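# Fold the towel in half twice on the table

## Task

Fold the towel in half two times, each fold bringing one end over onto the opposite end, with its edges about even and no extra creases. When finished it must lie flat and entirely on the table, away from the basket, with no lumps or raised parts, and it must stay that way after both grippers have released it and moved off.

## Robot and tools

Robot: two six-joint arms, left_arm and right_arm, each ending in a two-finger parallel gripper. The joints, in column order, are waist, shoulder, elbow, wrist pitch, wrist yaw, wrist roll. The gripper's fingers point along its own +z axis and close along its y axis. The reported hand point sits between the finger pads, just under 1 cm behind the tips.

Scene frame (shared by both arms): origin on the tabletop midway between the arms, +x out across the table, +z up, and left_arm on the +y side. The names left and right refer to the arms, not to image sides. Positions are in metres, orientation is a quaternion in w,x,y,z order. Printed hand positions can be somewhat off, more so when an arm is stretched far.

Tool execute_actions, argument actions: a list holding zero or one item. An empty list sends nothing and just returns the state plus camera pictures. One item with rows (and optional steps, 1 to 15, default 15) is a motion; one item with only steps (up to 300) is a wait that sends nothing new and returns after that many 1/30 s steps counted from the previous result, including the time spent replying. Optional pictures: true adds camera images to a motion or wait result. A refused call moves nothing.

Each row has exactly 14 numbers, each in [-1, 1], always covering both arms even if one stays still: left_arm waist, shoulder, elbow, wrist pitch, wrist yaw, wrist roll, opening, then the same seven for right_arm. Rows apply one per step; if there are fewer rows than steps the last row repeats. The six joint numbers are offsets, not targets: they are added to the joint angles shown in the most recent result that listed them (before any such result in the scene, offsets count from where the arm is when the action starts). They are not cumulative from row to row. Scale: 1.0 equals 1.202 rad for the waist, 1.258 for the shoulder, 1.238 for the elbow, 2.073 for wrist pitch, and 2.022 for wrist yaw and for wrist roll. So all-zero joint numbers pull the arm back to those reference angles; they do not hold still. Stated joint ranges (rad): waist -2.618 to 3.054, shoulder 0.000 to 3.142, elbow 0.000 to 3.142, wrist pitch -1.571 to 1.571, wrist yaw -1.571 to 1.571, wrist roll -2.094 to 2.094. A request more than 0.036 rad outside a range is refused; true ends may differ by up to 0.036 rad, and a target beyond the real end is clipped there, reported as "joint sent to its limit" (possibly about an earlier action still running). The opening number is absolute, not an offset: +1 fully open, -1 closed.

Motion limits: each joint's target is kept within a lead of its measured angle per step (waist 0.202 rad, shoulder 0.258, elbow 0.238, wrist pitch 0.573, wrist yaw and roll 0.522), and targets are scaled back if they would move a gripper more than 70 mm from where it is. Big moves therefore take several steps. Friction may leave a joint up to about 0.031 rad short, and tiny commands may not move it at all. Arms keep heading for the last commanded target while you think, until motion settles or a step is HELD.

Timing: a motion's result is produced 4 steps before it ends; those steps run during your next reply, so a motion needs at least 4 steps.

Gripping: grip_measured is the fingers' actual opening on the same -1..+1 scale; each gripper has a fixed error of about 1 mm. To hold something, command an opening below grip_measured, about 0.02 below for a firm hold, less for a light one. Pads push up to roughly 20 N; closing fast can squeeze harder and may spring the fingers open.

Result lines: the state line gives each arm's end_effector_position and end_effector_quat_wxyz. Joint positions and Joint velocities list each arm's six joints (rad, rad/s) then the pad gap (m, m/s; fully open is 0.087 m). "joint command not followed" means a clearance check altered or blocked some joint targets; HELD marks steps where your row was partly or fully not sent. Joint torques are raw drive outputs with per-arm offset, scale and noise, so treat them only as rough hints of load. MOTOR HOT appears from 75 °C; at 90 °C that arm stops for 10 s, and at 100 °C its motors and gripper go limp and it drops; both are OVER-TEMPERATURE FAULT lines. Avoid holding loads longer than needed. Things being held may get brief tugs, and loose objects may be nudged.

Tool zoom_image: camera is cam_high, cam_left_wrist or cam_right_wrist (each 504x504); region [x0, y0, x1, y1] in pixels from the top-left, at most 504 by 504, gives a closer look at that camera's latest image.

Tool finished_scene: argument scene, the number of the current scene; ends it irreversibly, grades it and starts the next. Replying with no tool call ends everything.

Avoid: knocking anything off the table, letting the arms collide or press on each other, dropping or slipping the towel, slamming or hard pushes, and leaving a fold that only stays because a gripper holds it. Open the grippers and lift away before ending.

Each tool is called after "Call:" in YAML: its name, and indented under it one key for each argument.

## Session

Call:
execute_actions:
  actions: []

Scene clock: 0.00 s of 6870.00 s.
left_arm: end_effector_position=(+0.3636, +0.3606, +0.3521) grip_measured=+0.997 end_effector_quat_wxyz=(+0.699, +0.006, +0.715, -0.011) | right_arm: end_effector_position=(+0.3546, -0.2914, +0.3589) grip_measured=+0.988 end_effector_quat_wxyz=(+0.700, -0.074, +0.707, +0.068)
Joint positions: left_arm=[-0.001  1.042  1.034 -0.017 -0.007 -0.008  0.087] | right_arm=[ 0.014  1.054  1.055 -0.011  0.006 -0.008  0.087]
Joint velocities: left_arm=[ 0.007 -0.002 -0.012 -0.007 -0.007 -0.022 -0.001] | right_arm=[-0.012 -0.012 -0.012 -0.037 -0.007  0.007 -0.001]
Joint torques (N m, as the arm reports them, + toward a larger angle): no reading
Motor temperatures (°C, as the motors report them): left_arm=[25 24 26 25 23 24] | right_arm=[25 29 26 25 25 23]

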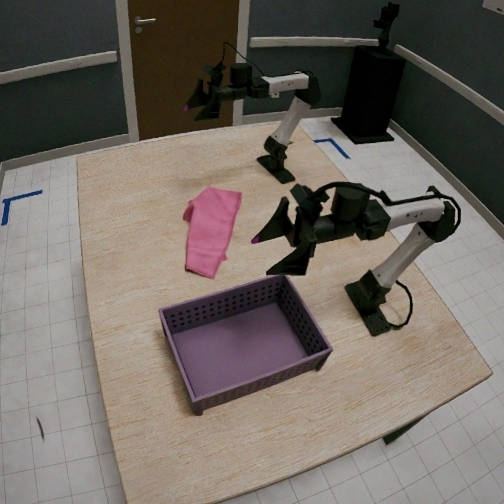

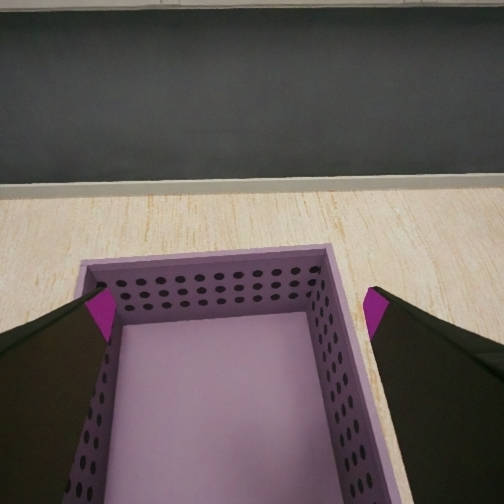

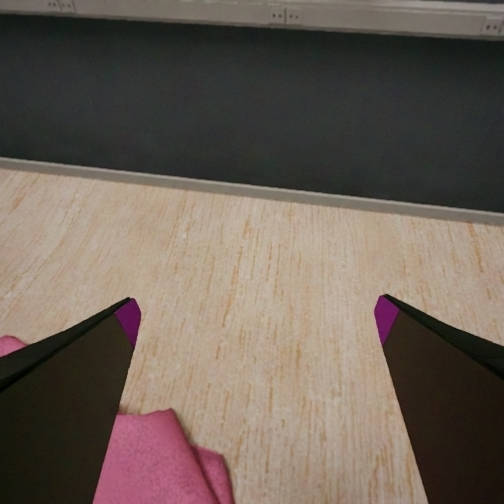

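Call:
execute_actions:
  actions:
    - {"rows":[[-0.05,-0.01,0.01,-0.04,0,0,1,0.03,0.025,0.04,-0.03,0,0,1],[-0.1,-0.02,0.02,-0.08,0,0,1,0.06,0.05,0.08,-0.065,0,0,1],[-0.16,-0.03,0.04,-0.13,0,0,1,0.09,0.08,0.12,-0.1,0,0,1],[-0.22,-0.045,0.055,-0.18,0,0,1,0.12,0.11,0.16,-0.135,0,0,1],[-0.28,-0.06,0.07,-0.23,0,0,1,0.15,0.14,0.2,-0.17,0,0,1],[-0.35,-0.075,0.085,-0.28,0,0,1,0.18,0.17,0.24,-0.205,0,0,1],[-0.42,-0.09,0.1,-0.33,0,0,1,0.21,0.2,0.28,-0.24,0,0,1],[-0.49,-0.105,0.115,-0.38,0,0,1,0.24,0.23,0.32,-0.275,0,0,1],[-0.56,-0.12,0.13,-0.43,0,0,1,0.27,0.26,0.36,-0.31,0,0,1],[-0.63,-0.135,0.145,-0.48,0,0,1,0.3,0.29,0.4,-0.345,0,0,1],[-0.7,-0.15,0.16,-0.53,0,0,1,0.33,0.32,0.44,-0.38,0,0,1],[-0.77,-0.16,0.175,-0.57,0,0,1,0.355,0.345,0.48,-0.41,0,0,1],[-0.84,-0.17,0.19,-0.6,0,0,1,0.38,0.37,0.52,-0.44,0,0,1],[-0.9,-0.18,0.2,-0.63,0,0,1,0.395,0.385,0.55,-0.465,0,0,1],[-0.95,-0.18,0.2,-0.65,0,0,1,0.405,0.395,0.57,-0.48,0,0,1]]}

Call:
execute_actions:
  actions:
    - {"steps":22}
  pictures: true

Call:
zoom_image:
  camera: "cam_high"
  region: [150,170,270,290]

Scene clock: 0.77 s of 6870.00 s.
left_arm: end_effector_position=(+0.2386, +0.2047, +0.3144) grip_measured=+0.997 end_effector_quat_wxyz=(+0.547, +0.231, +0.788, -0.163) | right_arm: end_effector_position=(+0.3433, -0.1580, +0.3413) grip_measured=+0.988 end_effector_quat_wxyz=(+0.555, -0.214, +0.791, +0.144)
Joint positions: left_arm=[-0.551  0.927  1.163 -0.592 -0.006 -0.008  0.087] | right_arm=[ 0.336  1.366  1.507 -0.489  0.01  -0.008  0.087]
Joint velocities: left_arm=[-1.424 -0.501  0.466 -2.    -0.022 -0.037  0.001] | right_arm=[ 1.013  1.15   1.389 -2.029  0.007 -0.007 -0.   ]
Joint torques (N m, as the arm reports them, + toward a larger angle): left_arm=[-0.57 -2.48  7.34  1.76 -0.02 -0.08] | right_arm=[ 0.59 -4.44  7.38  1.83 -0.03  0.07]
Motor temperatures (°C, as the motors report them): left_arm=[25 24 26 25 23 24] | right_arm=[25 29 26 25 25 23]
Steps of this call (steps 1 to 12: nothing new was sent; steps 13 to 23: the first 11 steps of this action). Readings (joint positions):
13: left_arm=[-0.008 1.042 1.034 -0.021 -0.010 -0.008] | right_arm=[0.017 1.055 1.059 -0.020 0.007 -0.008]
14: left_arm=[-0.031 1.040 1.037 -0.039 -0.015 -0.008] | right_arm=[0.029 1.062 1.077 -0.044 0.009 -0.008]
16: left_arm=[-0.133 1.031 1.055 -0.131 -0.022 -0.008] | right_arm=[0.083 1.105 1.155 -0.115 0.011 -0.008]
20: left_arm=[-0.391 0.979 1.115 -0.389 -0.011 -0.008] | right_arm=[0.228 1.248 1.360 -0.303 0.010 -0.008]
23: the state above

Scene clock: 1.50 s of 6870.00 s.
left_arm: end_effector_position=(+0.0473, +0.2231, +0.2469) grip_measured=+0.997 end_effector_quat_wxyz=(+0.280, +0.514, +0.789, -0.185) | right_arm: end_effector_position=(+0.2779, -0.1223, +0.2758) grip_measured=+0.988 end_effector_quat_wxyz=(+0.356, -0.316, +0.870, +0.125)
Joint positions: left_arm=[-1.132  0.823  1.267 -1.33  -0.    -0.008  0.087] | right_arm=[ 0.499  1.547  1.74  -0.989  0.003 -0.008  0.087]
Joint velocities: left_arm=[ 0.002  0.017 -0.007 -0.051 -0.066 -0.007 -0.   ] | right_arm=[ 0.002  0.007  0.007 -0.051 -0.022  0.022 -0.001]
Joint torques (N m, as the arm reports them, + toward a larger angle): left_arm=[-1.4  -0.37  6.26  1.42 -0.08 -0.09] | right_arm=[-0.3  -7.04  8.04  1.51  0.05  0.04]
Motor temperatures (°C, as the motors report them): left_arm=[25 24 26 25 23 24] | right_arm=[25 29 26 25 25 23]
Kept back: nothing.
Steps of this call (steps 1 to 4: the last 4 steps of your previous action; steps 5 to 22: the robot went on to your last target). Readings (joint positions):
1: left_arm=[-0.600 0.910 1.180 -0.659 -0.005 -0.008] | right_arm=[0.371 1.406 1.554 -0.555 0.010 -0.008]
2: left_arm=[-0.649 0.894 1.197 -0.726 -0.005 -0.008] | right_arm=[0.405 1.444 1.601 -0.622 0.009 -0.008]
4: left_arm=[-0.744 0.865 1.228 -0.856 -0.004 -0.008] | right_arm=[0.462 1.510 1.682 -0.745 0.007 -0.008]
8: left_arm=[-0.980 0.829 1.264 -1.095 -0.007 -0.008] | right_arm=[0.499 1.547 1.730 -0.893 0.003 -0.008]
22: the state above

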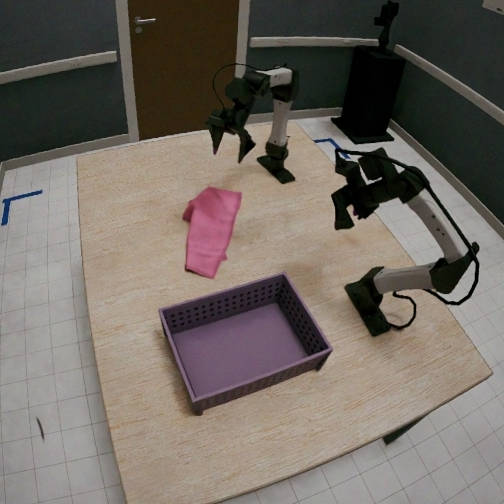

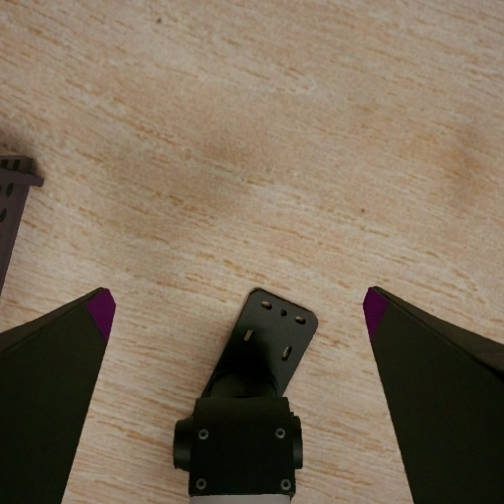

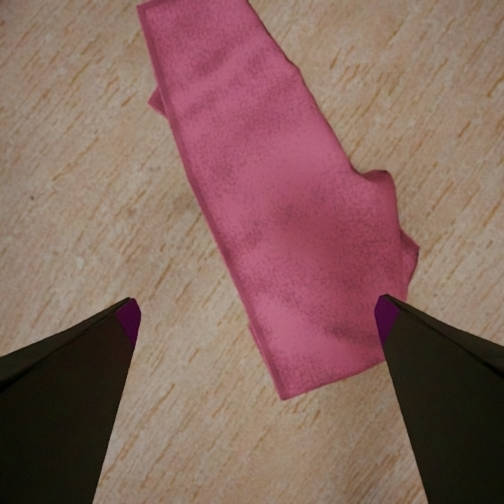

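Region (150, 170, 270, 290) of cam_high's 504x504 image, scaled by 4.200, with more detail than that image has.

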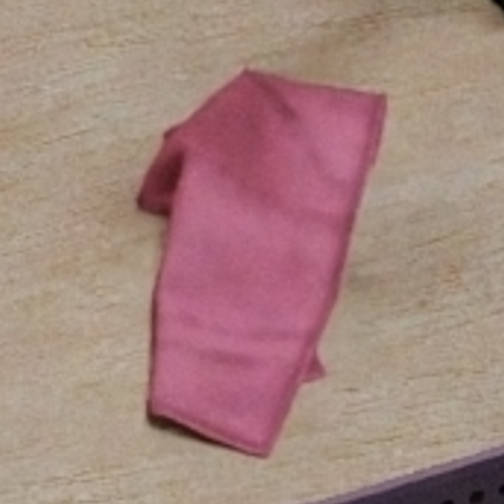

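Call:
zoom_image:
  camera: "cam_right_wrist"
  region: [200,150,460,410]

Region (200, 150, 460, 410) of cam_right_wrist's 504x504 image, scaled by 1.938, with more detail than that image has.

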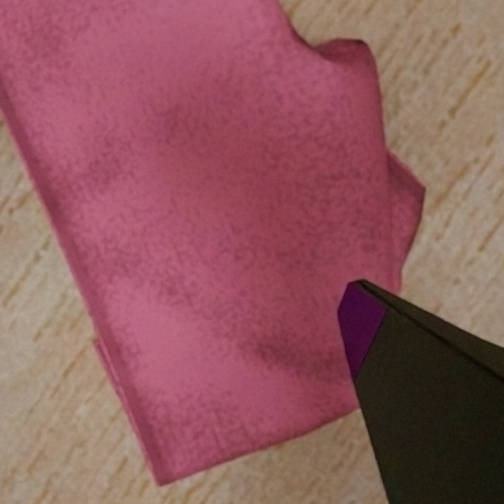

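Call:
execute_actions:
  actions:
    - {"rows":[[0,0,0,0,0,0,0.5,-0.007,0.03,0.015,-0.01,0,0.05,0.8],[0,0,0,0,0,0,0.5,-0.014,0.065,0.02,-0.02,0,0.1,0.6],[0,0,0,0,0,0,0.5,-0.021,0.1,0.025,-0.03,0,0.15,0.4],[0,0,0,0,0,0,0.5,-0.028,0.135,0.03,-0.04,0,0.2,0.2],[0,0,0,0,0,0,0.5,-0.035,0.17,0.035,-0.05,0,0.25,0.1],[0,0,0,0,0,0,0.5,-0.042,0.205,0.04,-0.06,0,0.3,0.1],[0,0,0,0,0,0,0.5,-0.049,0.24,0.045,-0.07,0,0.35,0.1],[0,0,0,0,0,0,0.5,-0.056,0.275,0.05,-0.08,0,0.4,0.1],[0,0,0,0,0,0,0.5,-0.063,0.31,0.05,-0.09,0,0.45,0.1],[0,0,0,0,0,0,0.5,-0.07,0.345,0.05,-0.1,0,0.5,0.1],[0,0,0,0,0,0,0.5,-0.076,0.38,0.05,-0.106,0,0.55,0.1],[0,0,0,0,0,0,0.5,-0.076,0.415,0.05,-0.106,0,0.568,0.1],[0,0,0,0,0,0,0.5,-0.076,0.445,0.05,-0.106,0,0.568,0.1],[0,0,0,0,0,0,0.5,-0.076,0.465,0.05,-0.106,0,0.568,0.1],[0,0,0,0,0,0,0.5,-0.076,0.48,0.05,-0.106,0,0.568,0.1]]}

Call:
execute_actions:
  actions:
    - {"steps":18}
  pictures: true

Scene clock: 2.57 s of 6870.00 s.
left_arm: end_effector_position=(+0.0467, +0.2245, +0.2461) grip_measured=+0.500 end_effector_quat_wxyz=(+0.277, +0.514, +0.790, -0.183) | right_arm: end_effector_position=(+0.3012, -0.1028, +0.1445) grip_measured=+0.100 end_effector_quat_wxyz=(+0.137, +0.037, +0.984, +0.106)
Joint positions: left_arm=[-1.132  0.823  1.267 -1.336 -0.    -0.008  0.066] | right_arm=[ 0.434  1.922  1.796 -1.096  0.003  0.701  0.048]
Joint velocities: left_arm=[ 0.022  0.007 -0.002 -0.007 -0.007  0.051 -0.   ] | right_arm=[-0.252  1.536  0.002 -0.432  0.022  2.615 -0.   ]
Joint torques (N m, as the arm reports them, + toward a larger angle): left_arm=[-0.54  0.25  5.4   1.62  0.   -0.1 ] | right_arm=[ -1.57 -10.49   6.84   0.71   0.06  -0.04]
Motor temperatures (°C, as the motors report them): left_arm=[25 24 26 26 23 24] | right_arm=[25 29 27 26 25 23]
Steps of this call (steps 1 to 21: the robot went on to your last target; steps 22 to 32: the first 11 steps of this action). Readings (joint positions):
22: left_arm=[-1.132 0.823 1.267 -1.336 -0.000 -0.008] | right_arm=[0.499 1.548 1.740 -0.993 0.003 0.005]
23: left_arm=[-1.132 0.823 1.267 -1.336 -0.000 -0.008] | right_arm=[0.499 1.554 1.744 -0.997 0.003 0.036]
25: left_arm=[-1.132 0.823 1.267 -1.336 -0.000 -0.008] | right_arm=[0.494 1.593 1.764 -1.010 0.003 0.136]
29: left_arm=[-1.132 0.823 1.267 -1.336 -0.000 -0.008] | right_arm=[0.461 1.761 1.794 -1.047 0.003 0.433]
32: the state above

Scene clock: 3.17 s of 6870.00 s.
left_arm: end_effector_position=(+0.0467, +0.2245, +0.2461) grip_measured=+0.500 end_effector_quat_wxyz=(+0.277, +0.514, +0.790, -0.183) | right_arm: end_effector_position=(+0.2885, -0.1096, +0.0486) grip_measured=+0.100 end_effector_quat_wxyz=(+0.003, +0.257, +0.966, +0.001)
Joint positions: left_arm=[-1.132  0.823  1.267 -1.336 -0.    -0.008  0.066] | right_arm=[ 0.412  2.169  1.796 -1.193  0.003  1.124  0.048]
Joint velocities: left_arm=[-0.002  0.002 -0.012 -0.051 -0.081 -0.022  0.   ] | right_arm=[-0.002  0.007 -0.007 -0.037 -0.007  0.022  0.   ]
Joint torques (N m, as the arm reports them, + toward a larger angle): left_arm=[-0.58  0.25  5.34  1.64 -0.02 -0.08] | right_arm=[ -0.51 -14.67   6.37   0.26   0.06   0.08]
Motor temperatures (°C, as the motors report them): left_arm=[25 24 27 26 23 24] | right_arm=[25 29 27 26 25 23]
Kept back: nothing.
Steps of this call (steps 1 to 4: the last 4 steps of your previous action; steps 5 to 18: the robot went on to your last target). Readings (joint positions):
1: left_arm=[-1.132 0.823 1.267 -1.336 -0.000 -0.008] | right_arm=[0.426 1.976 1.796 -1.113 0.003 0.786]
2: left_arm=[-1.132 0.823 1.267 -1.336 -0.000 -0.008] | right_arm=[0.420 2.027 1.796 -1.128 0.003 0.856]
4: left_arm=[-1.132 0.823 1.267 -1.336 -0.000 -0.008] | right_arm=[0.413 2.113 1.796 -1.152 0.003 0.956]
8: left_arm=[-1.132 0.823 1.267 -1.336 -0.000 -0.008] | right_arm=[0.412 2.178 1.796 -1.183 0.003 1.060]
18: the state above

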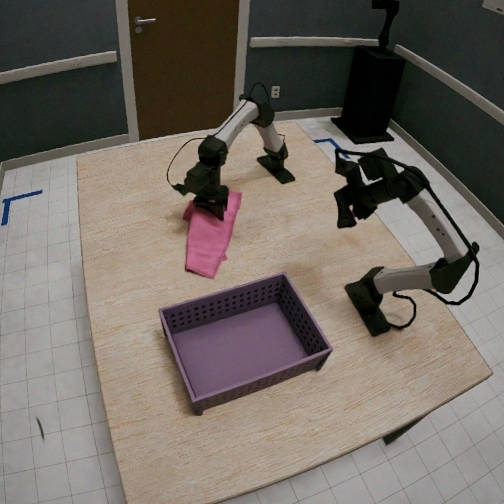

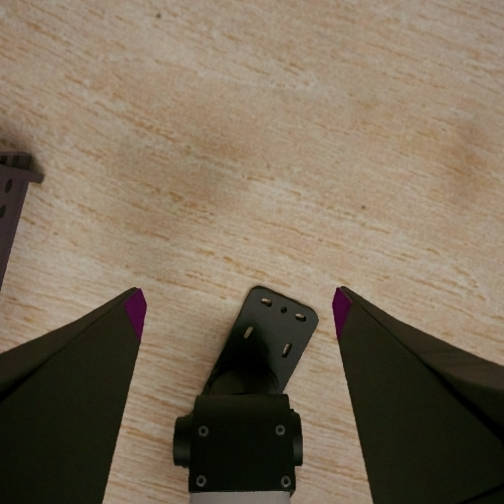

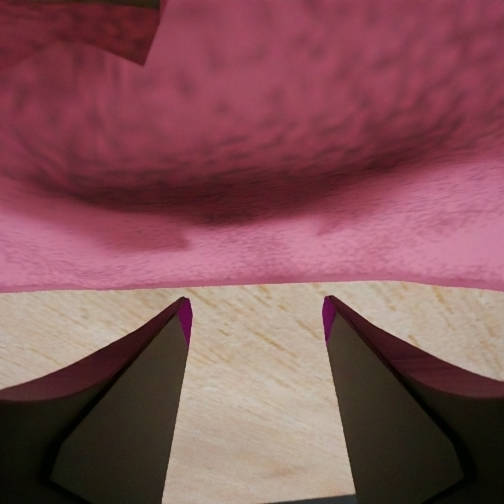

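Call:
execute_actions:
  actions:
    - {"rows":[[0,0,0,0,0,0,0.5,0,0,-0.01,0.012,0,0,0.1],[0,0,0,0,0,0,0.5,0,0,-0.02,0.024,0,0,0.1],[0,0,0,0,0,0,0.5,0,0,-0.03,0.036,0,0,0.1],[0,0,0,0,0,0,0.5,0,0,-0.04,0.048,0,0,0.1],[0,0,0,0,0,0,0.5,0,0,-0.05,0.06,0,0,0.1],[0,0,0,0,0,0,0.5,0,0.005,-0.06,0.07,0,0,0.1],[0,0,0,0,0,0,0.5,0,0.01,-0.07,0.076,0,0,0.1],[0,0,0,0,0,0,0.5,0,0.016,-0.082,0.076,0,0,0.1],[0,0,0,0,0,0,0.5,0,0.024,-0.094,0.076,0,0,0.1],[0,0,0,0,0,0,0.5,0,0.032,-0.104,0.076,0,0,0.1],[0,0,0,0,0,0,0.5,0,0.04,-0.104,0.076,0,0,0.1],[0,0,0,0,0,0,0.5,0,0.048,-0.104,0.076,0,0,0.1]]}

Call:
execute_actions:
  actions:
    - {"steps":8}

Call:
execute_actions:
  actions:
    - {"rows":[[0,0,0,0,0,0,0.5,0,0.033,0,0,0,0,0],[0,0,0,0,0,0,0.5,0,0.033,0,0,0,0,-0.1],[0,0,0,0,0,0,0.5,0,0.033,0,0,0,0,-0.2],[0,0,0,0,0,0,0.5,0,0.033,0,0,0,0,-0.3],[0,0,0,0,0,0,0.5,0,0.033,0,0,0,0,-0.4],[0,0,0,0,0,0,0.5,0,0.033,0,0,0,0,-0.5],[0,0,0,0,0,0,0.5,0,0.033,0,0,0,0,-0.6],[0,0,0,0,0,0,0.5,0,0.033,0,0,0,0,-0.7],[0,0,0,0,0,0,0.5,0,0.033,0,0,0,0,-0.8],[0,0,0,0,0,0,0.5,0,0.033,0,0,0,0,-0.9],[0,0,0,0,0,0,0.5,0,0.033,0,0,0,0,-1]]}

Call:
execute_actions:
  actions:
    - {"steps":5}
  pictures: true

Scene clock: 3.97 s of 6870.00 s.
left_arm: end_effector_position=(+0.0467, +0.2245, +0.2461) grip_measured=+0.500 end_effector_quat_wxyz=(+0.277, +0.514, +0.790, -0.183) | right_arm: end_effector_position=(+0.2891, -0.1091, +0.0225) grip_measured=+0.100 end_effector_quat_wxyz=(+0.008, +0.260, +0.966, +0.007)
Joint positions: left_arm=[-1.132  0.823  1.267 -1.336 -0.    -0.008  0.066] | right_arm=[ 0.412  2.175  1.701 -1.076  0.003  1.131  0.048]
Joint velocities: left_arm=[ 0.012  0.002 -0.012 -0.037  0.022 -0.081  0.001] | right_arm=[-0.017  0.159 -0.222  0.081 -0.022 -0.007  0.001]
Joint torques (N m, as the arm reports them, + toward a larger angle): left_arm=[-0.57  0.32  5.36  1.59 -0.04 -0.08] | right_arm=[ -0.64 -10.15   4.49   0.67   0.05  -0.09]
Motor temperatures (°C, as the motors report them): left_arm=[25 24 27 26 23 24] | right_arm=[25 30 27 26 25 23]
Steps of this call (steps 1 to 13: the robot went on to your last target; steps 14 to 24: the first 11 steps of this action). Readings (joint positions):
14: left_arm=[-1.132 0.823 1.267 -1.336 -0.000 -0.008] | right_arm=[0.412 2.169 1.796 -1.193 0.003 1.131]
15: left_arm=[-1.132 0.823 1.267 -1.336 -0.000 -0.008] | right_arm=[0.412 2.169 1.796 -1.190 0.003 1.131]
17: left_arm=[-1.132 0.823 1.267 -1.336 -0.000 -0.008] | right_arm=[0.412 2.169 1.787 -1.166 0.003 1.131]
21: left_arm=[-1.132 0.823 1.267 -1.336 -0.000 -0.008] | right_arm=[0.412 2.169 1.738 -1.101 0.003 1.131]
24: the state above

Scene clock: 4.23 s of 6870.00 s.
left_arm: end_effector_position=(+0.0467, +0.2245, +0.2461) grip_measured=+0.500 end_effector_quat_wxyz=(+0.277, +0.514, +0.790, -0.183) | right_arm: end_effector_position=(+0.2862, -0.1104, +0.0116) grip_measured=+0.100 end_effector_quat_wxyz=(-0.002, +0.260, +0.966, -0.000)
Joint positions: left_arm=[-1.132  0.823  1.267 -1.336 -0.    -0.008  0.066] | right_arm=[ 0.412  2.197  1.69  -1.067 -0.002  1.13   0.048]
Joint velocities: left_arm=[-0.002 -0.012 -0.007 -0.022 -0.007  0.022  0.001] | right_arm=[ 0.002 -0.002  0.022 -0.051  0.022 -0.037  0.   ]
Joint torques (N m, as the arm reports them, + toward a larger angle): left_arm=[-0.59  0.31  5.48  1.57 -0.02 -0.1 ] | right_arm=[ -0.48 -10.39   4.11   0.68   0.09  -0.06]
Motor temperatures (°C, as the motors report them): left_arm=[25 24 27 26 23 24] | right_arm=[25 30 27 26 25 23]
Kept back: nothing.
Steps of this call (steps 1 to 4: the last 4 steps of your previous action; steps 5 to 8: the robot went on to your last target). Readings (joint positions):
1: left_arm=[-1.132 0.823 1.267 -1.336 -0.000 -0.008] | right_arm=[0.412 2.182 1.695 -1.073 0.003 1.131]
2: left_arm=[-1.132 0.823 1.267 -1.336 -0.000 -0.008] | right_arm=[0.412 2.192 1.691 -1.069 0.003 1.131]
4: left_arm=[-1.132 0.823 1.267 -1.336 -0.000 -0.008] | right_arm=[0.412 2.197 1.690 -1.067 -0.002 1.130]
8: the state above

Scene clock: 4.60 s of 6870.00 s.
left_arm: end_effector_position=(+0.0467, +0.2245, +0.2461) grip_measured=+0.500 end_effector_quat_wxyz=(+0.277, +0.514, +0.790, -0.183) | right_arm: end_effector_position=(+0.2851, -0.1090, +0.0120) grip_measured=-0.893 end_effector_quat_wxyz=(-0.006, +0.260, +0.966, +0.003)
Joint positions: left_arm=[-1.132  0.823  1.267 -1.336 -0.    -0.008  0.066] | right_arm=[ 0.412  2.197  1.69  -1.067 -0.012  1.13   0.005]
Joint velocities: left_arm=[ 0.017 -0.017 -0.022  0.037 -0.037  0.037 -0.   ] | right_arm=[ 0.007  0.002  0.002 -0.037  0.007 -0.007  0.051]
Joint torques (N m, as the arm reports them, + toward a larger angle): left_arm=[-0.42  0.41  5.41  1.57 -0.03 -0.07] | right_arm=[-0.45 -9.84  5.63  0.42  0.2   0.  ]
Motor temperatures (°C, as the motors report them): left_arm=[25 24 27 26 23 24] | right_arm=[25 30 27 26 25 23]
Steps of this call (steps 1 to 11: the first 11 steps of this action). Readings (joint positions):
1: left_arm=[-1.132 0.823 1.267 -1.336 -0.000 -0.008] | right_arm=[0.412 2.197 1.690 -1.067 -0.002 1.130]
2: left_arm=[-1.132 0.823 1.267 -1.336 -0.000 -0.008] | right_arm=[0.412 2.197 1.690 -1.067 -0.004 1.130]
4: left_arm=[-1.132 0.823 1.267 -1.336 -0.000 -0.008] | right_arm=[0.412 2.197 1.690 -1.067 -0.007 1.130]
8: left_arm=[-1.132 0.823 1.267 -1.336 -0.000 -0.008] | right_arm=[0.412 2.197 1.690 -1.067 -0.010 1.130]
11: the state above

Scene clock: 4.77 s of 6870.00 s.
left_arm: end_effector_position=(+0.0467, +0.2245, +0.2461) grip_measured=+0.500 end_effector_quat_wxyz=(+0.277, +0.514, +0.790, -0.183) | right_arm: end_effector_position=(+0.2850, -0.1089, +0.0121) grip_measured=-0.886 end_effector_quat_wxyz=(-0.006, +0.260, +0.966, +0.003)
Joint positions: left_arm=[-1.132  0.823  1.267 -1.336 -0.    -0.008  0.066] | right_arm=[ 0.412  2.197  1.69  -1.067 -0.013  1.13   0.005]
Joint velocities: left_arm=[-0.012 -0.002 -0.012 -0.081  0.022 -0.022  0.001] | right_arm=[ 0.007 -0.007 -0.012 -0.051 -0.022  0.051  0.   ]
Joint torques (N m, as the arm reports them, + toward a larger angle): left_arm=[-0.44  0.37  5.24  1.59 -0.01 -0.09] | right_arm=[-0.36 -9.62  5.88  0.4   0.18 -0.02]
Motor temperatures (°C, as the motors report them): left_arm=[25 24 27 26 23 24] | right_arm=[25 30 27 26 25 23]
Kept back: nothing.
Steps of this call (steps 1 to 4: the last 4 steps of your previous action; step 5: the robot went on to your last target). Readings (joint positions):
1: left_arm=[-1.132 0.823 1.267 -1.336 -0.000 -0.008] | right_arm=[0.412 2.197 1.690 -1.067 -0.013 1.130]
2: left_arm=[-1.132 0.823 1.267 -1.336 -0.000 -0.008] | right_arm=[0.412 2.197 1.690 -1.067 -0.013 1.130]
4: left_arm=[-1.132 0.823 1.267 -1.336 -0.000 -0.008] | right_arm=[0.412 2.197 1.690 -1.067 -0.013 1.130]
5: the state above

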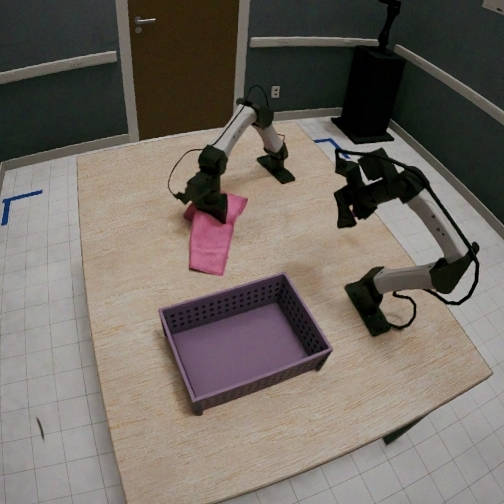

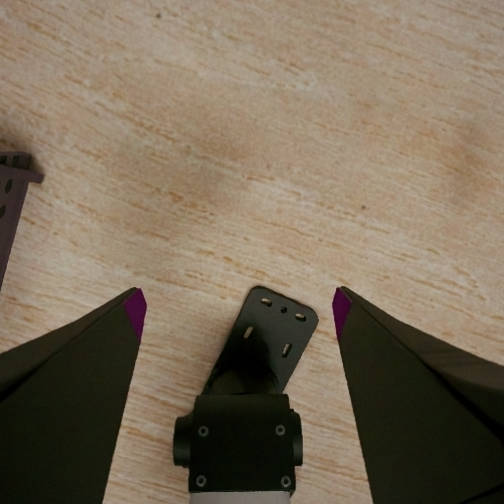

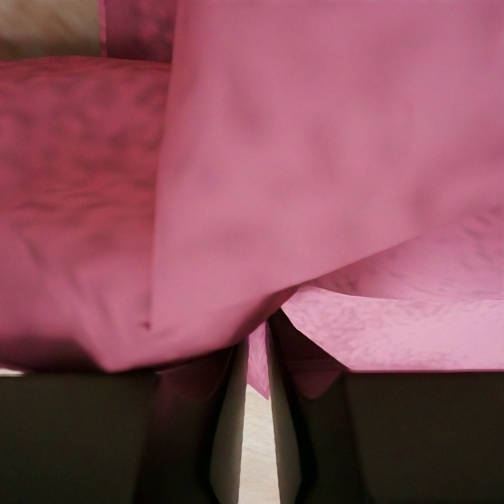

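Call:
execute_actions:
  actions: []

Scene clock: 5.43 s of 6870.00 s.
left_arm: end_effector_position=(+0.0467, +0.2245, +0.2461) grip_measured=+0.500 end_effector_quat_wxyz=(+0.277, +0.514, +0.790, -0.183) | right_arm: end_effector_position=(+0.2850, -0.1089, +0.0121) grip_measured=-0.886 end_effector_quat_wxyz=(-0.006, +0.260, +0.966, +0.003)
Joint positions: left_arm=[-1.132  0.823  1.267 -1.336 -0.    -0.008  0.066] | right_arm=[ 0.412  2.197  1.69  -1.067 -0.013  1.13   0.005]
Joint velocities: left_arm=[ 0.002  0.002  0.002  0.037 -0.007  0.051 -0.001] | right_arm=[-0.012  0.007 -0.012  0.066  0.022  0.037 -0.   ]
Joint torques (N m, as the arm reports them, + toward a larger angle): left_arm=[-0.59  0.34  5.36  1.59 -0.01 -0.09] | right_arm=[-0.49 -9.62  5.71  0.39  0.1   0.01]
Motor temperatures (°C, as the motors report them): left_arm=[25 24 27 26 23 24] | right_arm=[25 30 27 26 25 23]
Kept back: nothing.
Steps of this call (steps 1 to 15: the robot went on to your last target; steps 16 to 20: nothing new was sent). Readings (joint positions):
1: left_arm=[-1.132 0.823 1.267 -1.336 -0.000 -0.008] | right_arm=[0.412 2.197 1.690 -1.067 -0.013 1.130]
2: left_arm=[-1.132 0.823 1.267 -1.336 -0.000 -0.008] | right_arm=[0.412 2.197 1.690 -1.067 -0.013 1.130]
4: left_arm=[-1.132 0.823 1.267 -1.336 -0.000 -0.008] | right_arm=[0.412 2.197 1.690 -1.067 -0.013 1.130]
8: left_arm=[-1.132 0.823 1.267 -1.336 -0.000 -0.008] | right_arm=[0.412 2.197 1.690 -1.067 -0.013 1.130]
20: the state above
All arms were judged still, so your last target was given up. Only a new action makes them travel on or press farther. Fingers that are still opening or closing keep moving.

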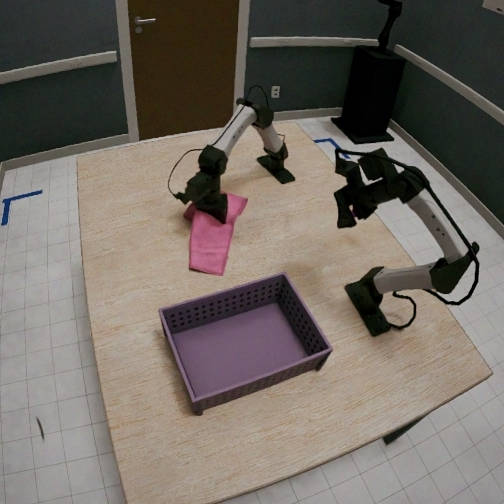

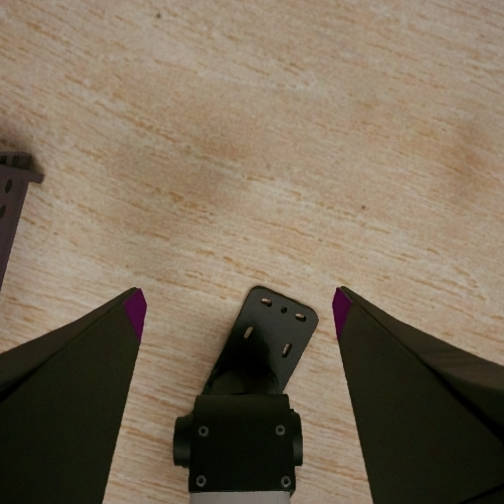

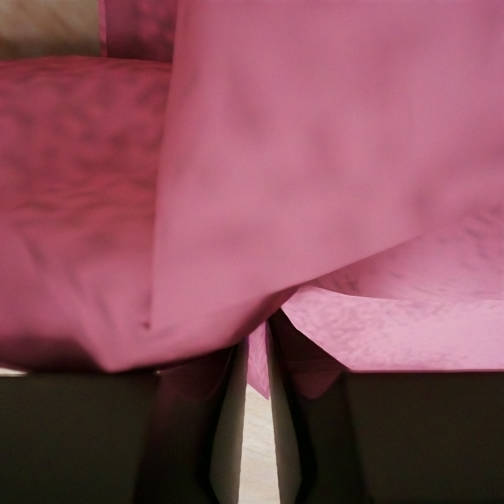

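Call:
execute_actions:
  actions:
    - {"rows":[[0,0,0,0,0,0,0.5,0,-0.01,0.005,0,0,0,-1],[0,0,0,0,0,0,0.5,0,-0.025,0.01,0,0,0,-1],[0,0,0,0,0,0,0.5,0,-0.04,0.015,0,0,0,-1],[0,0,0,0,0,0,0.5,0,-0.06,0.02,0,0,-0.01,-1],[0,0,0,0,0,0,0.5,0,-0.08,0.027,0,0,-0.02,-1],[0,0,0,0,0,0,0.5,0,-0.1,0.034,0,0,-0.035,-1],[0,0,0,0,0,0,0.5,0,-0.12,0.04,0,0,-0.05,-1],[0,0,0,0,0,0,0.5,0,-0.14,0.047,0,0,-0.07,-1],[0,0,0,0,0,0,0.5,0,-0.16,0.054,0,0,-0.09,-1],[0,0,0,0,0,0,0.5,0,-0.18,0.06,0,0,-0.11,-1],[0,0,0,0,0,0,0.5,0,-0.2,0.067,0,0,-0.13,-1],[0,0,0,0,0,0,0.5,0,-0.22,0.074,0,0,-0.15,-1],[0,0,0,0,0,0,0.5,0,-0.24,0.08,0,0,-0.17,-1],[0,0,0,0,0,0,0.5,0,-0.26,0.087,0,0,-0.19,-1],[0,0,0,0,0,0,0.5,0,-0.28,0.094,0,0,-0.21,-1]]}

Call:
execute_actions:
  actions:
    - {"rows":[[0,0,0,0,0,0,0.5,0,-0.05,0.015,0,0,-0.04,-1],[0,0,0,0,0,0,0.5,0,-0.07,0.022,0,0,-0.065,-1],[0,0,0,0,0,0,0.5,0,-0.09,0.03,0,0,-0.09,-1],[0,0,0,0,0,0,0.5,0,-0.11,0.037,0,0,-0.115,-1],[0,0,0,0,0,0,0.5,0,-0.13,0.044,0,0,-0.14,-1],[0,0,0,0,0,0,0.5,0,-0.15,0.05,0,0,-0.165,-1],[0,0,0,0,0,0,0.5,0,-0.17,0.058,0,0,-0.19,-1],[0,0,0,0,0,0,0.5,0,-0.19,0.066,0,0,-0.215,-1],[0,0,0,0,0,0,0.5,0,-0.21,0.074,0,0,-0.24,-1],[0,0,0,0,0,0,0.5,0,-0.23,0.082,0,0,-0.265,-1],[0,0,0,0,0,0,0.5,0,-0.25,0.09,0,0,-0.29,-1],[0,0,0,0,0,0,0.5,0,-0.27,0.098,0,0,-0.315,-1],[0,0,0,0,0,0,0.5,0,-0.29,0.106,0,0,-0.34,-1],[0,0,0,0,0,0,0.5,0,-0.31,0.114,0,0,-0.365,-1],[0,0,0,0,0,0,0.5,0,-0.32,0.12,0,0,-0.39,-1]]}

Call:
execute_actions:
  actions:
    - {"steps":25}
  pictures: true

Scene clock: 6.53 s of 6870.00 s.
left_arm: end_effector_position=(+0.0467, +0.2245, +0.2461) grip_measured=+0.500 end_effector_quat_wxyz=(+0.277, +0.514, +0.790, -0.183) | right_arm: end_effector_position=(+0.3015, -0.1003, +0.0892) grip_measured=-0.890 end_effector_quat_wxyz=(+0.067, +0.197, +0.975, +0.080)
Joint positions: left_arm=[-1.132  0.823  1.267 -1.336 -0.    -0.008  0.066] | right_arm=[ 0.412  2.026  1.733 -1.068 -0.014  1.005  0.005]
Joint velocities: left_arm=[ 0.012 -0.007 -0.002 -0.022 -0.081 -0.007  0.   ] | right_arm=[-0.002 -0.862  0.3   -0.051 -0.022 -0.945 -0.001]
Joint torques (N m, as the arm reports them, + toward a larger angle): left_arm=[-0.48  0.48  5.49  1.59 -0.01 -0.11] | right_arm=[ -0.4  -14.73   7.72   0.77   0.08  -0.06]
Motor temperatures (°C, as the motors report them): left_arm=[25 24 27 26 23 24] | right_arm=[25 31 27 26 25 23]
Steps of this call (steps 1 to 22: nothing new was sent; steps 23 to 33: the first 11 steps of this action). Readings (joint positions):
23: left_arm=[-1.132 0.823 1.267 -1.336 -0.000 -0.008] | right_arm=[0.412 2.195 1.690 -1.067 -0.014 1.130]
24: left_arm=[-1.132 0.823 1.267 -1.336 -0.000 -0.008] | right_arm=[0.412 2.191 1.690 -1.067 -0.014 1.130]
26: left_arm=[-1.132 0.823 1.267 -1.336 -0.000 -0.008] | right_arm=[0.412 2.179 1.690 -1.067 -0.014 1.129]
30: left_arm=[-1.132 0.823 1.267 -1.336 -0.000 -0.008] | right_arm=[0.412 2.110 1.703 -1.068 -0.014 1.083]
33: the state above

Scene clock: 7.03 s of 6870.00 s.
left_arm: end_effector_position=(+0.0467, +0.2245, +0.2461) grip_measured=+0.500 end_effector_quat_wxyz=(+0.277, +0.514, +0.790, -0.183) | right_arm: end_effector_position=(+0.2998, -0.1203, +0.2586) grip_measured=-0.890 end_effector_quat_wxyz=(+0.278, -0.056, +0.942, +0.177)
Joint positions: left_arm=[-1.132  0.823  1.267 -1.336 -0.    -0.008  0.066] | right_arm=[ 0.412  1.674  1.843 -1.067 -0.014  0.491  0.005]
Joint velocities: left_arm=[ 0.002 -0.017  0.002  0.022 -0.022 -0.022 -0.001] | right_arm=[-0.002 -0.716  0.286 -0.022  0.066 -1.326 -0.001]
Joint torques (N m, as the arm reports them, + toward a larger angle): left_arm=[-0.56  0.25  5.27  1.58 -0.02 -0.11] | right_arm=[ -0.37 -11.93   8.3    1.41   0.05  -0.04]
Motor temperatures (°C, as the motors report them): left_arm=[25 24 27 26 23 24] | right_arm=[25 31 27 26 25 23]
Steps of this call (steps 1 to 4: the last 4 steps of your previous action; steps 5 to 15: the first 11 steps of this action, its rows measured from where the robot was after step 4). Readings (joint positions):
4: left_arm=[-1.132 0.823 1.267 -1.336 -0.000 -0.008] | right_arm=[0.412 1.908 1.775 -1.068 -0.014 0.869]
5: left_arm=[-1.132 0.823 1.267 -1.336 -0.000 -0.008] | right_arm=[0.412 1.882 1.782 -1.067 -0.014 0.850]
6: left_arm=[-1.132 0.823 1.267 -1.336 -0.000 -0.008] | right_arm=[0.412 1.858 1.787 -1.067 -0.014 0.832]
8: left_arm=[-1.132 0.823 1.267 -1.336 -0.000 -0.008] | right_arm=[0.412 1.819 1.795 -1.067 -0.014 0.779]
12: left_arm=[-1.132 0.823 1.267 -1.336 -0.000 -0.008] | right_arm=[0.412 1.744 1.816 -1.067 -0.014 0.626]
15: the state above

Scene clock: 7.87 s of 6870.00 s.
left_arm: end_effector_position=(+0.0467, +0.2245, +0.2461) grip_measured=+0.500 end_effector_quat_wxyz=(+0.277, +0.514, +0.790, -0.183) | right_arm: end_effector_position=(+0.2819, -0.1518, +0.3498) grip_measured=-0.890 end_effector_quat_wxyz=(+0.418, -0.229, +0.865, +0.159)
Joint positions: left_arm=[-1.132  0.823  1.267 -1.336 -0.    -0.008  0.066] | right_arm=[ 0.412  1.494  1.921 -1.071 -0.014  0.093  0.005]
Joint velocities: left_arm=[ 0.007 -0.012 -0.002  0.022  0.022  0.022 -0.001] | right_arm=[-0.007 -0.012  0.027  0.007  0.037 -0.037  0.   ]
Joint torques (N m, as the arm reports them, + toward a larger angle): left_arm=[-0.47  0.41  5.25  1.59  0.   -0.07] | right_arm=[-0.43 -5.26  6.    1.76 -0.07 -0.15]
Motor temperatures (°C, as the motors report them): left_arm=[25 24 27 26 23 24] | right_arm=[25 31 27 26 25 23]
Kept back: nothing.
Steps of this call (steps 1 to 4: the last 4 steps of your previous action; steps 5 to 25: the robot went on to your last target). Readings (joint positions):
1: left_arm=[-1.132 0.823 1.267 -1.336 -0.000 -0.008] | right_arm=[0.412 1.648 1.853 -1.067 -0.014 0.444]
2: left_arm=[-1.132 0.823 1.267 -1.336 -0.000 -0.008] | right_arm=[0.412 1.621 1.865 -1.067 -0.014 0.396]
4: left_arm=[-1.132 0.823 1.267 -1.336 -0.000 -0.008] | right_arm=[0.412 1.566 1.887 -1.067 -0.014 0.299]
8: left_arm=[-1.132 0.823 1.267 -1.336 -0.000 -0.008] | right_arm=[0.412 1.496 1.919 -1.067 -0.014 0.176]
25: the state above

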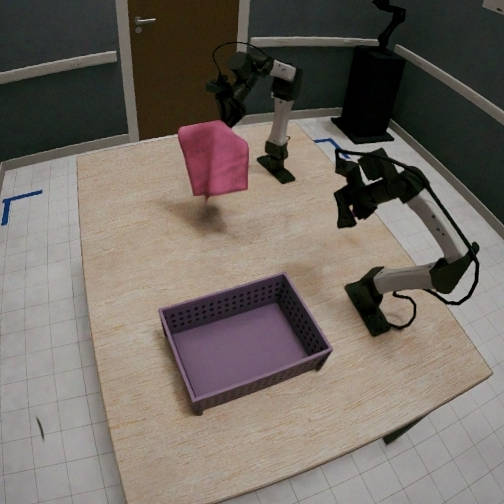

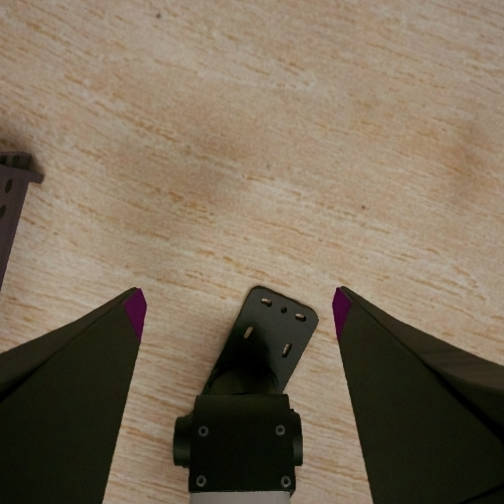

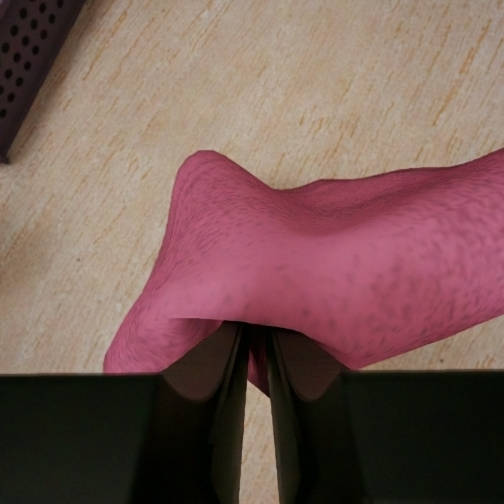

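Call:
zoom_image:
  camera: "cam_high"
  region: [140,70,300,230]

Region (140, 70, 300, 230) of cam_high's 504x504 image, scaled by 3.150, with more detail than that image has.

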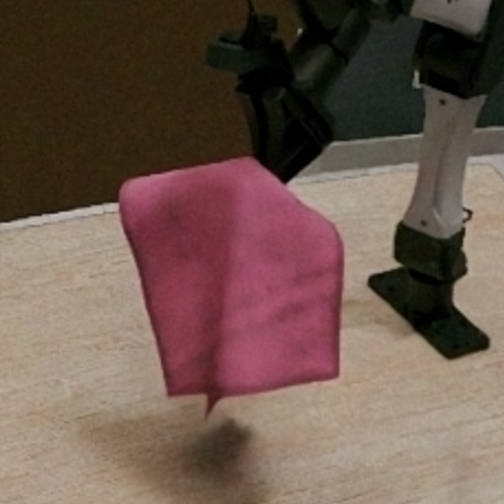

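Call:
execute_actions:
  actions:
    - {"rows":[[0,0,0,0,0,0,0.5,0.02,0,0.01,0,0,0,-1],[0,0,0,0,0,0,0.5,0.04,0,0.02,0,0,-0.01,-1],[0,0,0,0,0,0,0.5,0.07,0.01,0.03,0,0,-0.02,-1],[0,0,0,0,0,0,0.5,0.1,0.02,0.04,0,0,-0.03,-1],[0,0,0,0,0,0,0.5,0.13,0.03,0.05,0,0,-0.04,-1],[0,0,0,0,0,0,0.5,0.16,0.04,0.06,0,0,-0.05,-1],[0,0,0,0,0,0,0.5,0.19,0.05,0.07,0,0,-0.05,-1],[0,0,0,0,0,0,0.5,0.22,0.06,0.08,0,0,-0.05,-1],[0,0,0,0,0,0,0.5,0.25,0.07,0.09,0,0,-0.05,-1],[0,0,0,0,0,0,0.5,0.27,0.08,0.1,0,0,-0.05,-1],[0,0,0,0,0,0,0.5,0.29,0.09,0.1,0,0,-0.05,-1],[0,0,0,0,0,0,0.5,0.31,0.1,0.1,0,0,-0.05,-1],[0,0,0,0,0,0,0.5,0.32,0.11,0.1,0,0,-0.05,-1],[0,0,0,0,0,0,0.5,0.33,0.12,0.1,0,0,-0.05,-1],[0,0,0,0,0,0,0.5,0.335,0.13,0.105,0,0,-0.05,-1]]}

Call:
execute_actions:
  actions:
    - {"steps":25}
  pictures: true

Call:
zoom_image:
  camera: "cam_high"
  region: [160,70,360,270]

Scene clock: 9.03 s of 6870.00 s.
left_arm: end_effector_position=(+0.0467, +0.2245, +0.2461) grip_measured=+0.500 end_effector_quat_wxyz=(+0.277, +0.514, +0.790, -0.183) | right_arm: end_effector_position=(+0.2192, -0.0619, +0.3596) grip_measured=-0.890 end_effector_quat_wxyz=(+0.407, -0.381, +0.804, +0.207)
Joint positions: left_arm=[-1.132  0.823  1.267 -1.336 -0.    -0.008  0.066] | right_arm=[ 0.707  1.561  2.016 -1.078 -0.011  0.02   0.005]
Joint velocities: left_arm=[-0.007 -0.007  0.002 -0.022 -0.037 -0.037  0.001] | right_arm=[ 0.847  0.344  0.242  0.081 -0.007 -0.125  0.   ]
Joint torques (N m, as the arm reports them, + toward a larger angle): left_arm=[-0.38  0.26  5.43  1.54 -0.02 -0.07] | right_arm=[-0.4  -4.84  6.44  1.75 -0.07 -0.04]
Motor temperatures (°C, as the motors report them): left_arm=[25 24 27 27 23 24] | right_arm=[25 31 27 26 25 23]
Steps of this call (steps 1 to 24: the robot went on to your last target; steps 25 to 35: the first 11 steps of this action). Readings (joint positions):
25: left_arm=[-1.132 0.823 1.267 -1.336 -0.000 -0.008] | right_arm=[0.413 1.494 1.921 -1.071 -0.014 0.092]
26: left_arm=[-1.132 0.823 1.267 -1.336 -0.000 -0.008] | right_arm=[0.419 1.494 1.921 -1.071 -0.013 0.091]
28: left_arm=[-1.132 0.823 1.267 -1.336 -0.000 -0.008] | right_arm=[0.457 1.496 1.929 -1.076 -0.009 0.080]
32: left_arm=[-1.132 0.823 1.267 -1.336 -0.000 -0.008] | right_arm=[0.602 1.525 1.980 -1.078 -0.009 0.038]
35: the state above

Scene clock: 9.87 s of 6870.00 s.
left_arm: end_effector_position=(+0.0467, +0.2245, +0.2461) grip_measured=+0.500 end_effector_quat_wxyz=(+0.277, +0.514, +0.790, -0.183) | right_arm: end_effector_position=(+0.1986, -0.0203, +0.3275) grip_measured=-0.890 end_effector_quat_wxyz=(+0.363, -0.438, +0.796, +0.208)
Joint positions: left_arm=[-1.132  0.823  1.267 -1.336 -0.    -0.008  0.066] | right_arm=[ 0.809  1.657  2.028 -1.078 -0.016  0.003  0.005]
Joint velocities: left_arm=[-0.007  0.002 -0.007  0.007  0.007  0.022  0.002] | right_arm=[ 0.022  0.007 -0.017  0.022 -0.022  0.037 -0.002]
Joint torques (N m, as the arm reports them, + toward a larger angle): left_arm=[-0.54  0.37  5.35  1.6  -0.02 -0.1 ] | right_arm=[-0.05 -8.02  7.73  1.72 -0.01 -0.1 ]
Motor temperatures (°C, as the motors report them): left_arm=[25 24 27 27 23 24] | right_arm=[25 31 27 26 25 23]
Kept back: nothing.
Steps of this call (steps 1 to 4: the last 4 steps of your previous action; steps 5 to 25: the robot went on to your last target). Readings (joint positions):
1: left_arm=[-1.132 0.823 1.267 -1.336 -0.000 -0.008] | right_arm=[0.735 1.573 2.022 -1.078 -0.012 0.016]
2: left_arm=[-1.132 0.823 1.267 -1.336 -0.000 -0.008] | right_arm=[0.758 1.585 2.025 -1.078 -0.012 0.013]
4: left_arm=[-1.132 0.823 1.267 -1.336 -0.000 -0.008] | right_arm=[0.792 1.610 2.027 -1.078 -0.014 0.009]
8: left_arm=[-1.132 0.823 1.267 -1.336 -0.000 -0.008] | right_arm=[0.809 1.652 2.028 -1.078 -0.016 0.005]
25: the state above

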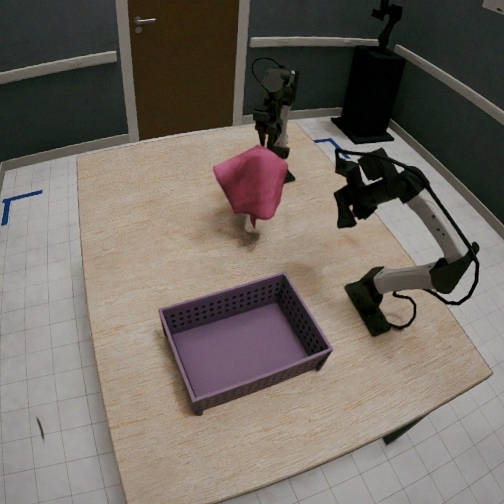

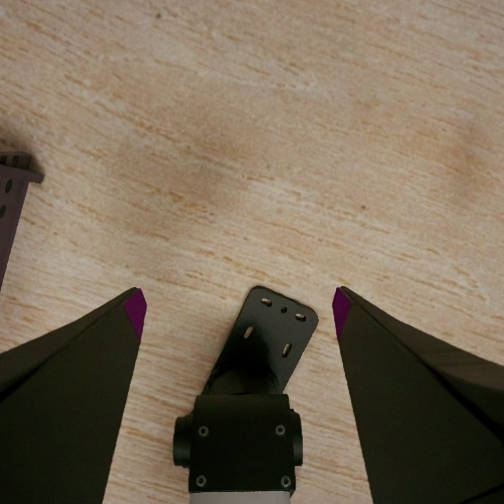

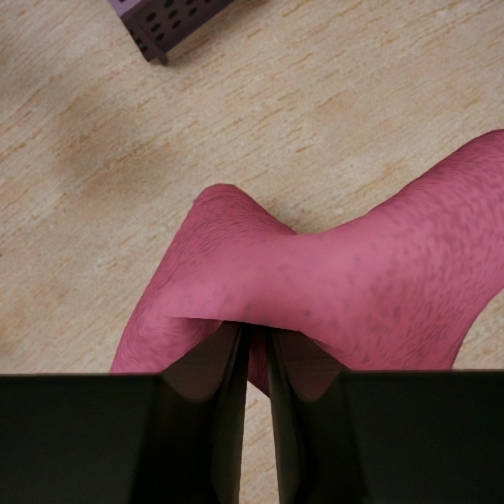

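Region (160, 70, 360, 270) of cam_high's 504x504 image, scaled by 2.520, with more detail than that image has.

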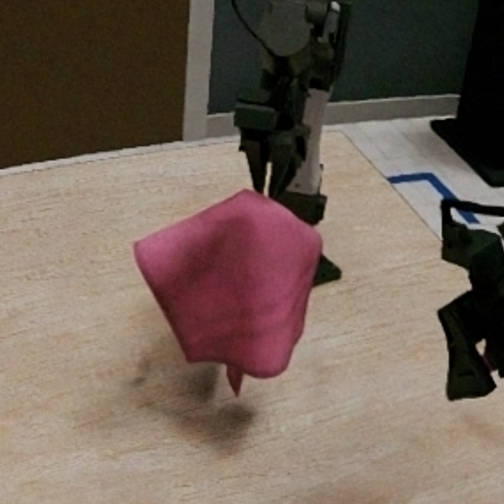

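Call:
execute_actions:
  actions:
    - {"rows":[[0,0,0,0,0,0,0.5,0,0,-0.015,0,0,0,-1],[0,0,0,0,0,0,0.5,0,0,-0.035,0,0,0,-1],[0,0,0,0,0,0,0.5,0,0,-0.06,0,0,0,-1],[0,0,0,0,0,0,0.5,0,0,-0.09,0,0,0,-1],[0,0,0,0,0,0,0.5,0,0,-0.12,0,0,0,-1],[0,0,0,0,0,0,0.5,0,0,-0.15,0,0,0,-1],[0,0,0,0,0,0,0.5,0,0,-0.18,0,0,0,-1],[0,0,0,0,0,0,0.5,0,0,-0.21,0,0,0,-1],[0,0,0,0,0,0,0.5,0,0,-0.24,0,0,0,-1],[0,0,0,0,0,0,0.5,0,0,-0.27,0,0,0,-1],[0,0,0,0,0,0,0.5,0,-0.01,-0.3,0,0,0,-1],[0,0,0,0,0,0,0.5,0,-0.02,-0.33,0,0,0,-1],[0,0,0,0,0,0,0.5,0,-0.03,-0.36,0,0,0,-1],[0,0,0,0,0,0,0.5,0,-0.045,-0.39,0,0,0,-1],[0,0,0,0,0,0,0.5,0,-0.06,-0.42,0,0,0,-1]]}

Call:
execute_actions:
  actions:
    - {"rows":[[0,0,0,0,0,0,0.5,0,-0.03,-0.08,0.005,0,0,-1],[0,0,0,0,0,0,0.5,0,-0.045,-0.115,0.01,0,0,-1],[0,0,0,0,0,0,0.5,0,-0.06,-0.15,0.015,0,0,-1],[0,0,0,0,0,0,0.5,0,-0.075,-0.185,0.02,0,0,-1],[0,0,0,0,0,0,0.5,0,-0.09,-0.22,0.025,0,0,-1],[0,0,0,0,0,0,0.5,0,-0.1,-0.255,0.03,0,0,-1],[0,0,0,0,0,0,0.5,0,-0.11,-0.29,0.035,0,0,-1],[0,0,0,0,0,0,0.5,0,-0.12,-0.325,0.04,0,0,-1],[0,0,0,0,0,0,0.5,0,-0.13,-0.36,0.045,0,0,-1],[0,0,0,0,0,0,0.5,0,-0.14,-0.39,0.05,0,0,-1],[0,0,0,0,0,0,0.5,0,-0.15,-0.42,0.055,0,0,-1],[0,0,0,0,0,0,0.5,0,-0.16,-0.45,0.06,0,0,-1],[0,0,0,0,0,0,0.5,0,-0.17,-0.48,0.065,0,0,-1],[0,0,0,0,0,0,0.5,0,-0.18,-0.5,0.07,0,0,-1],[0,0,0,0,0,0,0.5,0,-0.185,-0.52,0.075,0,0,-1]]}

Call:
execute_actions:
  actions:
    - {"steps":18}
  pictures: true

Call:
zoom_image:
  camera: "cam_high"
  region: [160,100,360,300]

Scene clock: 11.53 s of 6870.00 s.
left_arm: end_effector_position=(+0.0467, +0.2245, +0.2461) grip_measured=+0.500 end_effector_quat_wxyz=(+0.277, +0.514, +0.790, -0.183) | right_arm: end_effector_position=(+0.1826, -0.0452, +0.2231) grip_measured=-0.890 end_effector_quat_wxyz=(+0.244, -0.461, +0.841, +0.143)
Joint positions: left_arm=[-1.132  0.823  1.267 -1.336 -0.    -0.008  0.066] | right_arm=[ 0.809  1.655  1.732 -1.074 -0.016  0.003  0.005]
Joint velocities: left_arm=[ 0.007  0.002 -0.007  0.066 -0.037 -0.037 -0.001] | right_arm=[-0.012 -0.012 -1.092 -0.007  0.022 -0.051  0.001]
Joint torques (N m, as the arm reports them, + toward a larger angle): left_arm=[-0.46  0.32  5.43  1.57 -0.01 -0.11] | right_arm=[-0.41 -9.51  5.97  1.32  0.   -0.02]
Motor temperatures (°C, as the motors report them): left_arm=[25 24 27 27 23 24] | right_arm=[25 31 28 27 25 23]
Steps of this call (steps 1 to 15: the robot went on to your last target; steps 16 to 39: nothing new was sent; steps 40 to 50: the first 11 steps of this action). Readings (joint positions):
40: left_arm=[-1.132 0.823 1.267 -1.336 -0.000 -0.008] | right_arm=[0.809 1.657 2.028 -1.078 -0.016 0.003]
41: left_arm=[-1.132 0.823 1.267 -1.336 -0.000 -0.008] | right_arm=[0.809 1.657 2.023 -1.077 -0.016 0.003]
43: left_arm=[-1.132 0.823 1.267 -1.336 -0.000 -0.008] | right_arm=[0.809 1.655 1.993 -1.073 -0.016 0.003]
47: left_arm=[-1.132 0.823 1.267 -1.336 -0.000 -0.008] | right_arm=[0.809 1.655 1.851 -1.070 -0.016 0.003]
50: the state above

Scene clock: 12.03 s of 6870.00 s.
left_arm: end_effector_position=(+0.0467, +0.2245, +0.2461) grip_measured=+0.500 end_effector_quat_wxyz=(+0.277, +0.514, +0.790, -0.183) | right_arm: end_effector_position=(+0.1176, -0.1467, +0.0961) grip_measured=-0.890 end_effector_quat_wxyz=(+0.087, -0.477, +0.873, +0.057)
Joint positions: left_arm=[-1.132  0.823  1.267 -1.336 -0.    -0.008  0.066] | right_arm=[ 0.809  1.497  1.146 -1.013 -0.016  0.003  0.005]
Joint velocities: left_arm=[-0.002 -0.017  0.002  0.051  0.007 -0.066 -0.001] | right_arm=[-0.022 -0.354 -1.155  0.3    0.037  0.022  0.   ]
Joint torques (N m, as the arm reports them, + toward a larger angle): left_arm=[-0.47  0.32  5.34  1.57 -0.03 -0.1 ] | right_arm=[-0.47 -8.13  5.25  0.79 -0.02  0.  ]
Motor temperatures (°C, as the motors report them): left_arm=[25 24 27 27 23 24] | right_arm=[25 31 28 27 25 23]
Steps of this call (steps 1 to 4: the last 4 steps of your previous action; steps 5 to 15: the first 11 steps of this action, its rows measured from where the robot was after step 4). Readings (joint positions):
4: left_arm=[-1.132 0.823 1.267 -1.336 -0.000 -0.008] | right_arm=[0.809 1.646 1.581 -1.076 -0.016 0.003]
5: left_arm=[-1.132 0.823 1.267 -1.336 -0.000 -0.008] | right_arm=[0.809 1.640 1.545 -1.078 -0.016 0.003]
6: left_arm=[-1.132 0.823 1.267 -1.336 -0.000 -0.008] | right_arm=[0.809 1.633 1.512 -1.076 -0.016 0.003]
8: left_arm=[-1.132 0.823 1.267 -1.336 -0.000 -0.008] | right_arm=[0.809 1.611 1.437 -1.065 -0.016 0.003]
12: left_arm=[-1.132 0.823 1.267 -1.336 -0.000 -0.008] | right_arm=[0.809 1.541 1.269 -1.038 -0.016 0.003]
15: the state above

Scene clock: 12.63 s of 6870.00 s.
left_arm: end_effector_position=(+0.0467, +0.2245, +0.2461) grip_measured=+0.500 end_effector_quat_wxyz=(+0.277, +0.514, +0.790, -0.183) | right_arm: end_effector_position=(+0.0965, -0.1797, +0.0608) grip_measured=-0.890 end_effector_quat_wxyz=(+0.057, -0.478, +0.876, +0.040)
Joint positions: left_arm=[-1.132  0.823  1.267 -1.336 -0.    -0.008  0.066] | right_arm=[ 0.809  1.436  0.95  -0.945 -0.016  0.003  0.005]
Joint velocities: left_arm=[-0.007 -0.002  0.002 -0.081  0.022  0.007  0.002] | right_arm=[-0.007 -0.007 -0.002 -0.066  0.037 -0.081 -0.001]
Joint torques (N m, as the arm reports them, + toward a larger angle): left_arm=[-0.46  0.44  5.33  1.58 -0.01 -0.1 ] | right_arm=[-0.43 -7.65  5.33  0.88  0.   -0.04]
Motor temperatures (°C, as the motors report them): left_arm=[25 24 27 27 23 24] | right_arm=[25 31 28 27 25 23]
Kept back: nothing.
Steps of this call (steps 1 to 4: the last 4 steps of your previous action; steps 5 to 18: the robot went on to your last target). Readings (joint positions):
1: left_arm=[-1.132 0.823 1.267 -1.336 -0.000 -0.008] | right_arm=[0.809 1.486 1.107 -1.004 -0.016 0.003]
2: left_arm=[-1.132 0.823 1.267 -1.336 -0.000 -0.008] | right_arm=[0.809 1.475 1.068 -0.994 -0.016 0.003]
4: left_arm=[-1.132 0.823 1.267 -1.336 -0.000 -0.008] | right_arm=[0.809 1.454 1.000 -0.979 -0.016 0.003]
8: left_arm=[-1.132 0.823 1.267 -1.336 -0.000 -0.008] | right_arm=[0.809 1.442 0.950 -0.972 -0.016 0.003]
18: the state above

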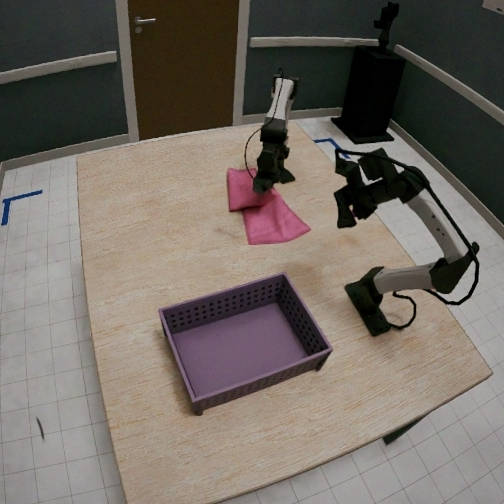

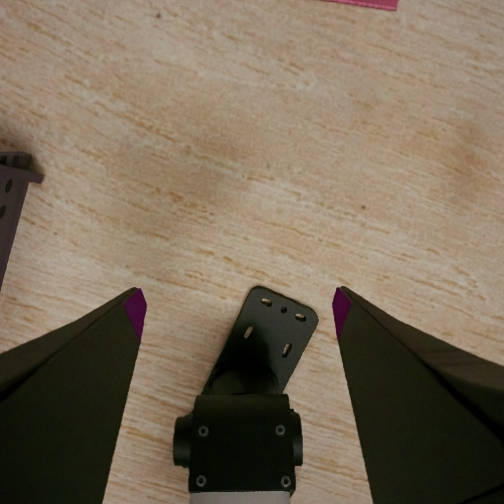

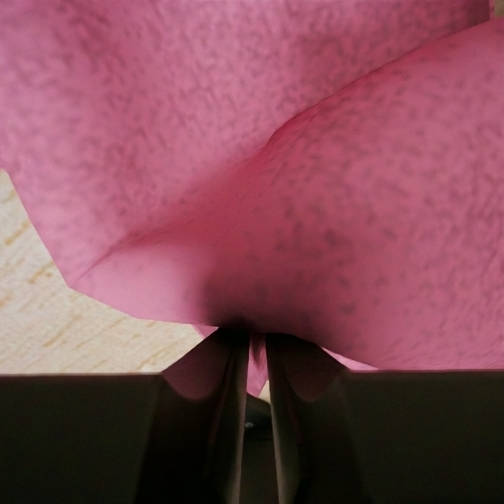

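Region (160, 100, 360, 300) of cam_high's 504x504 image, scaled by 2.520, with more detail than that image has.

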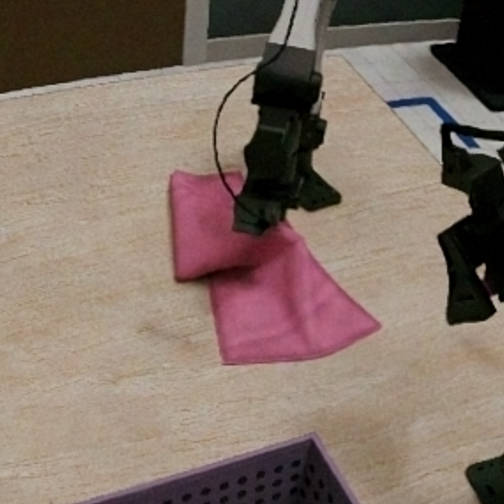

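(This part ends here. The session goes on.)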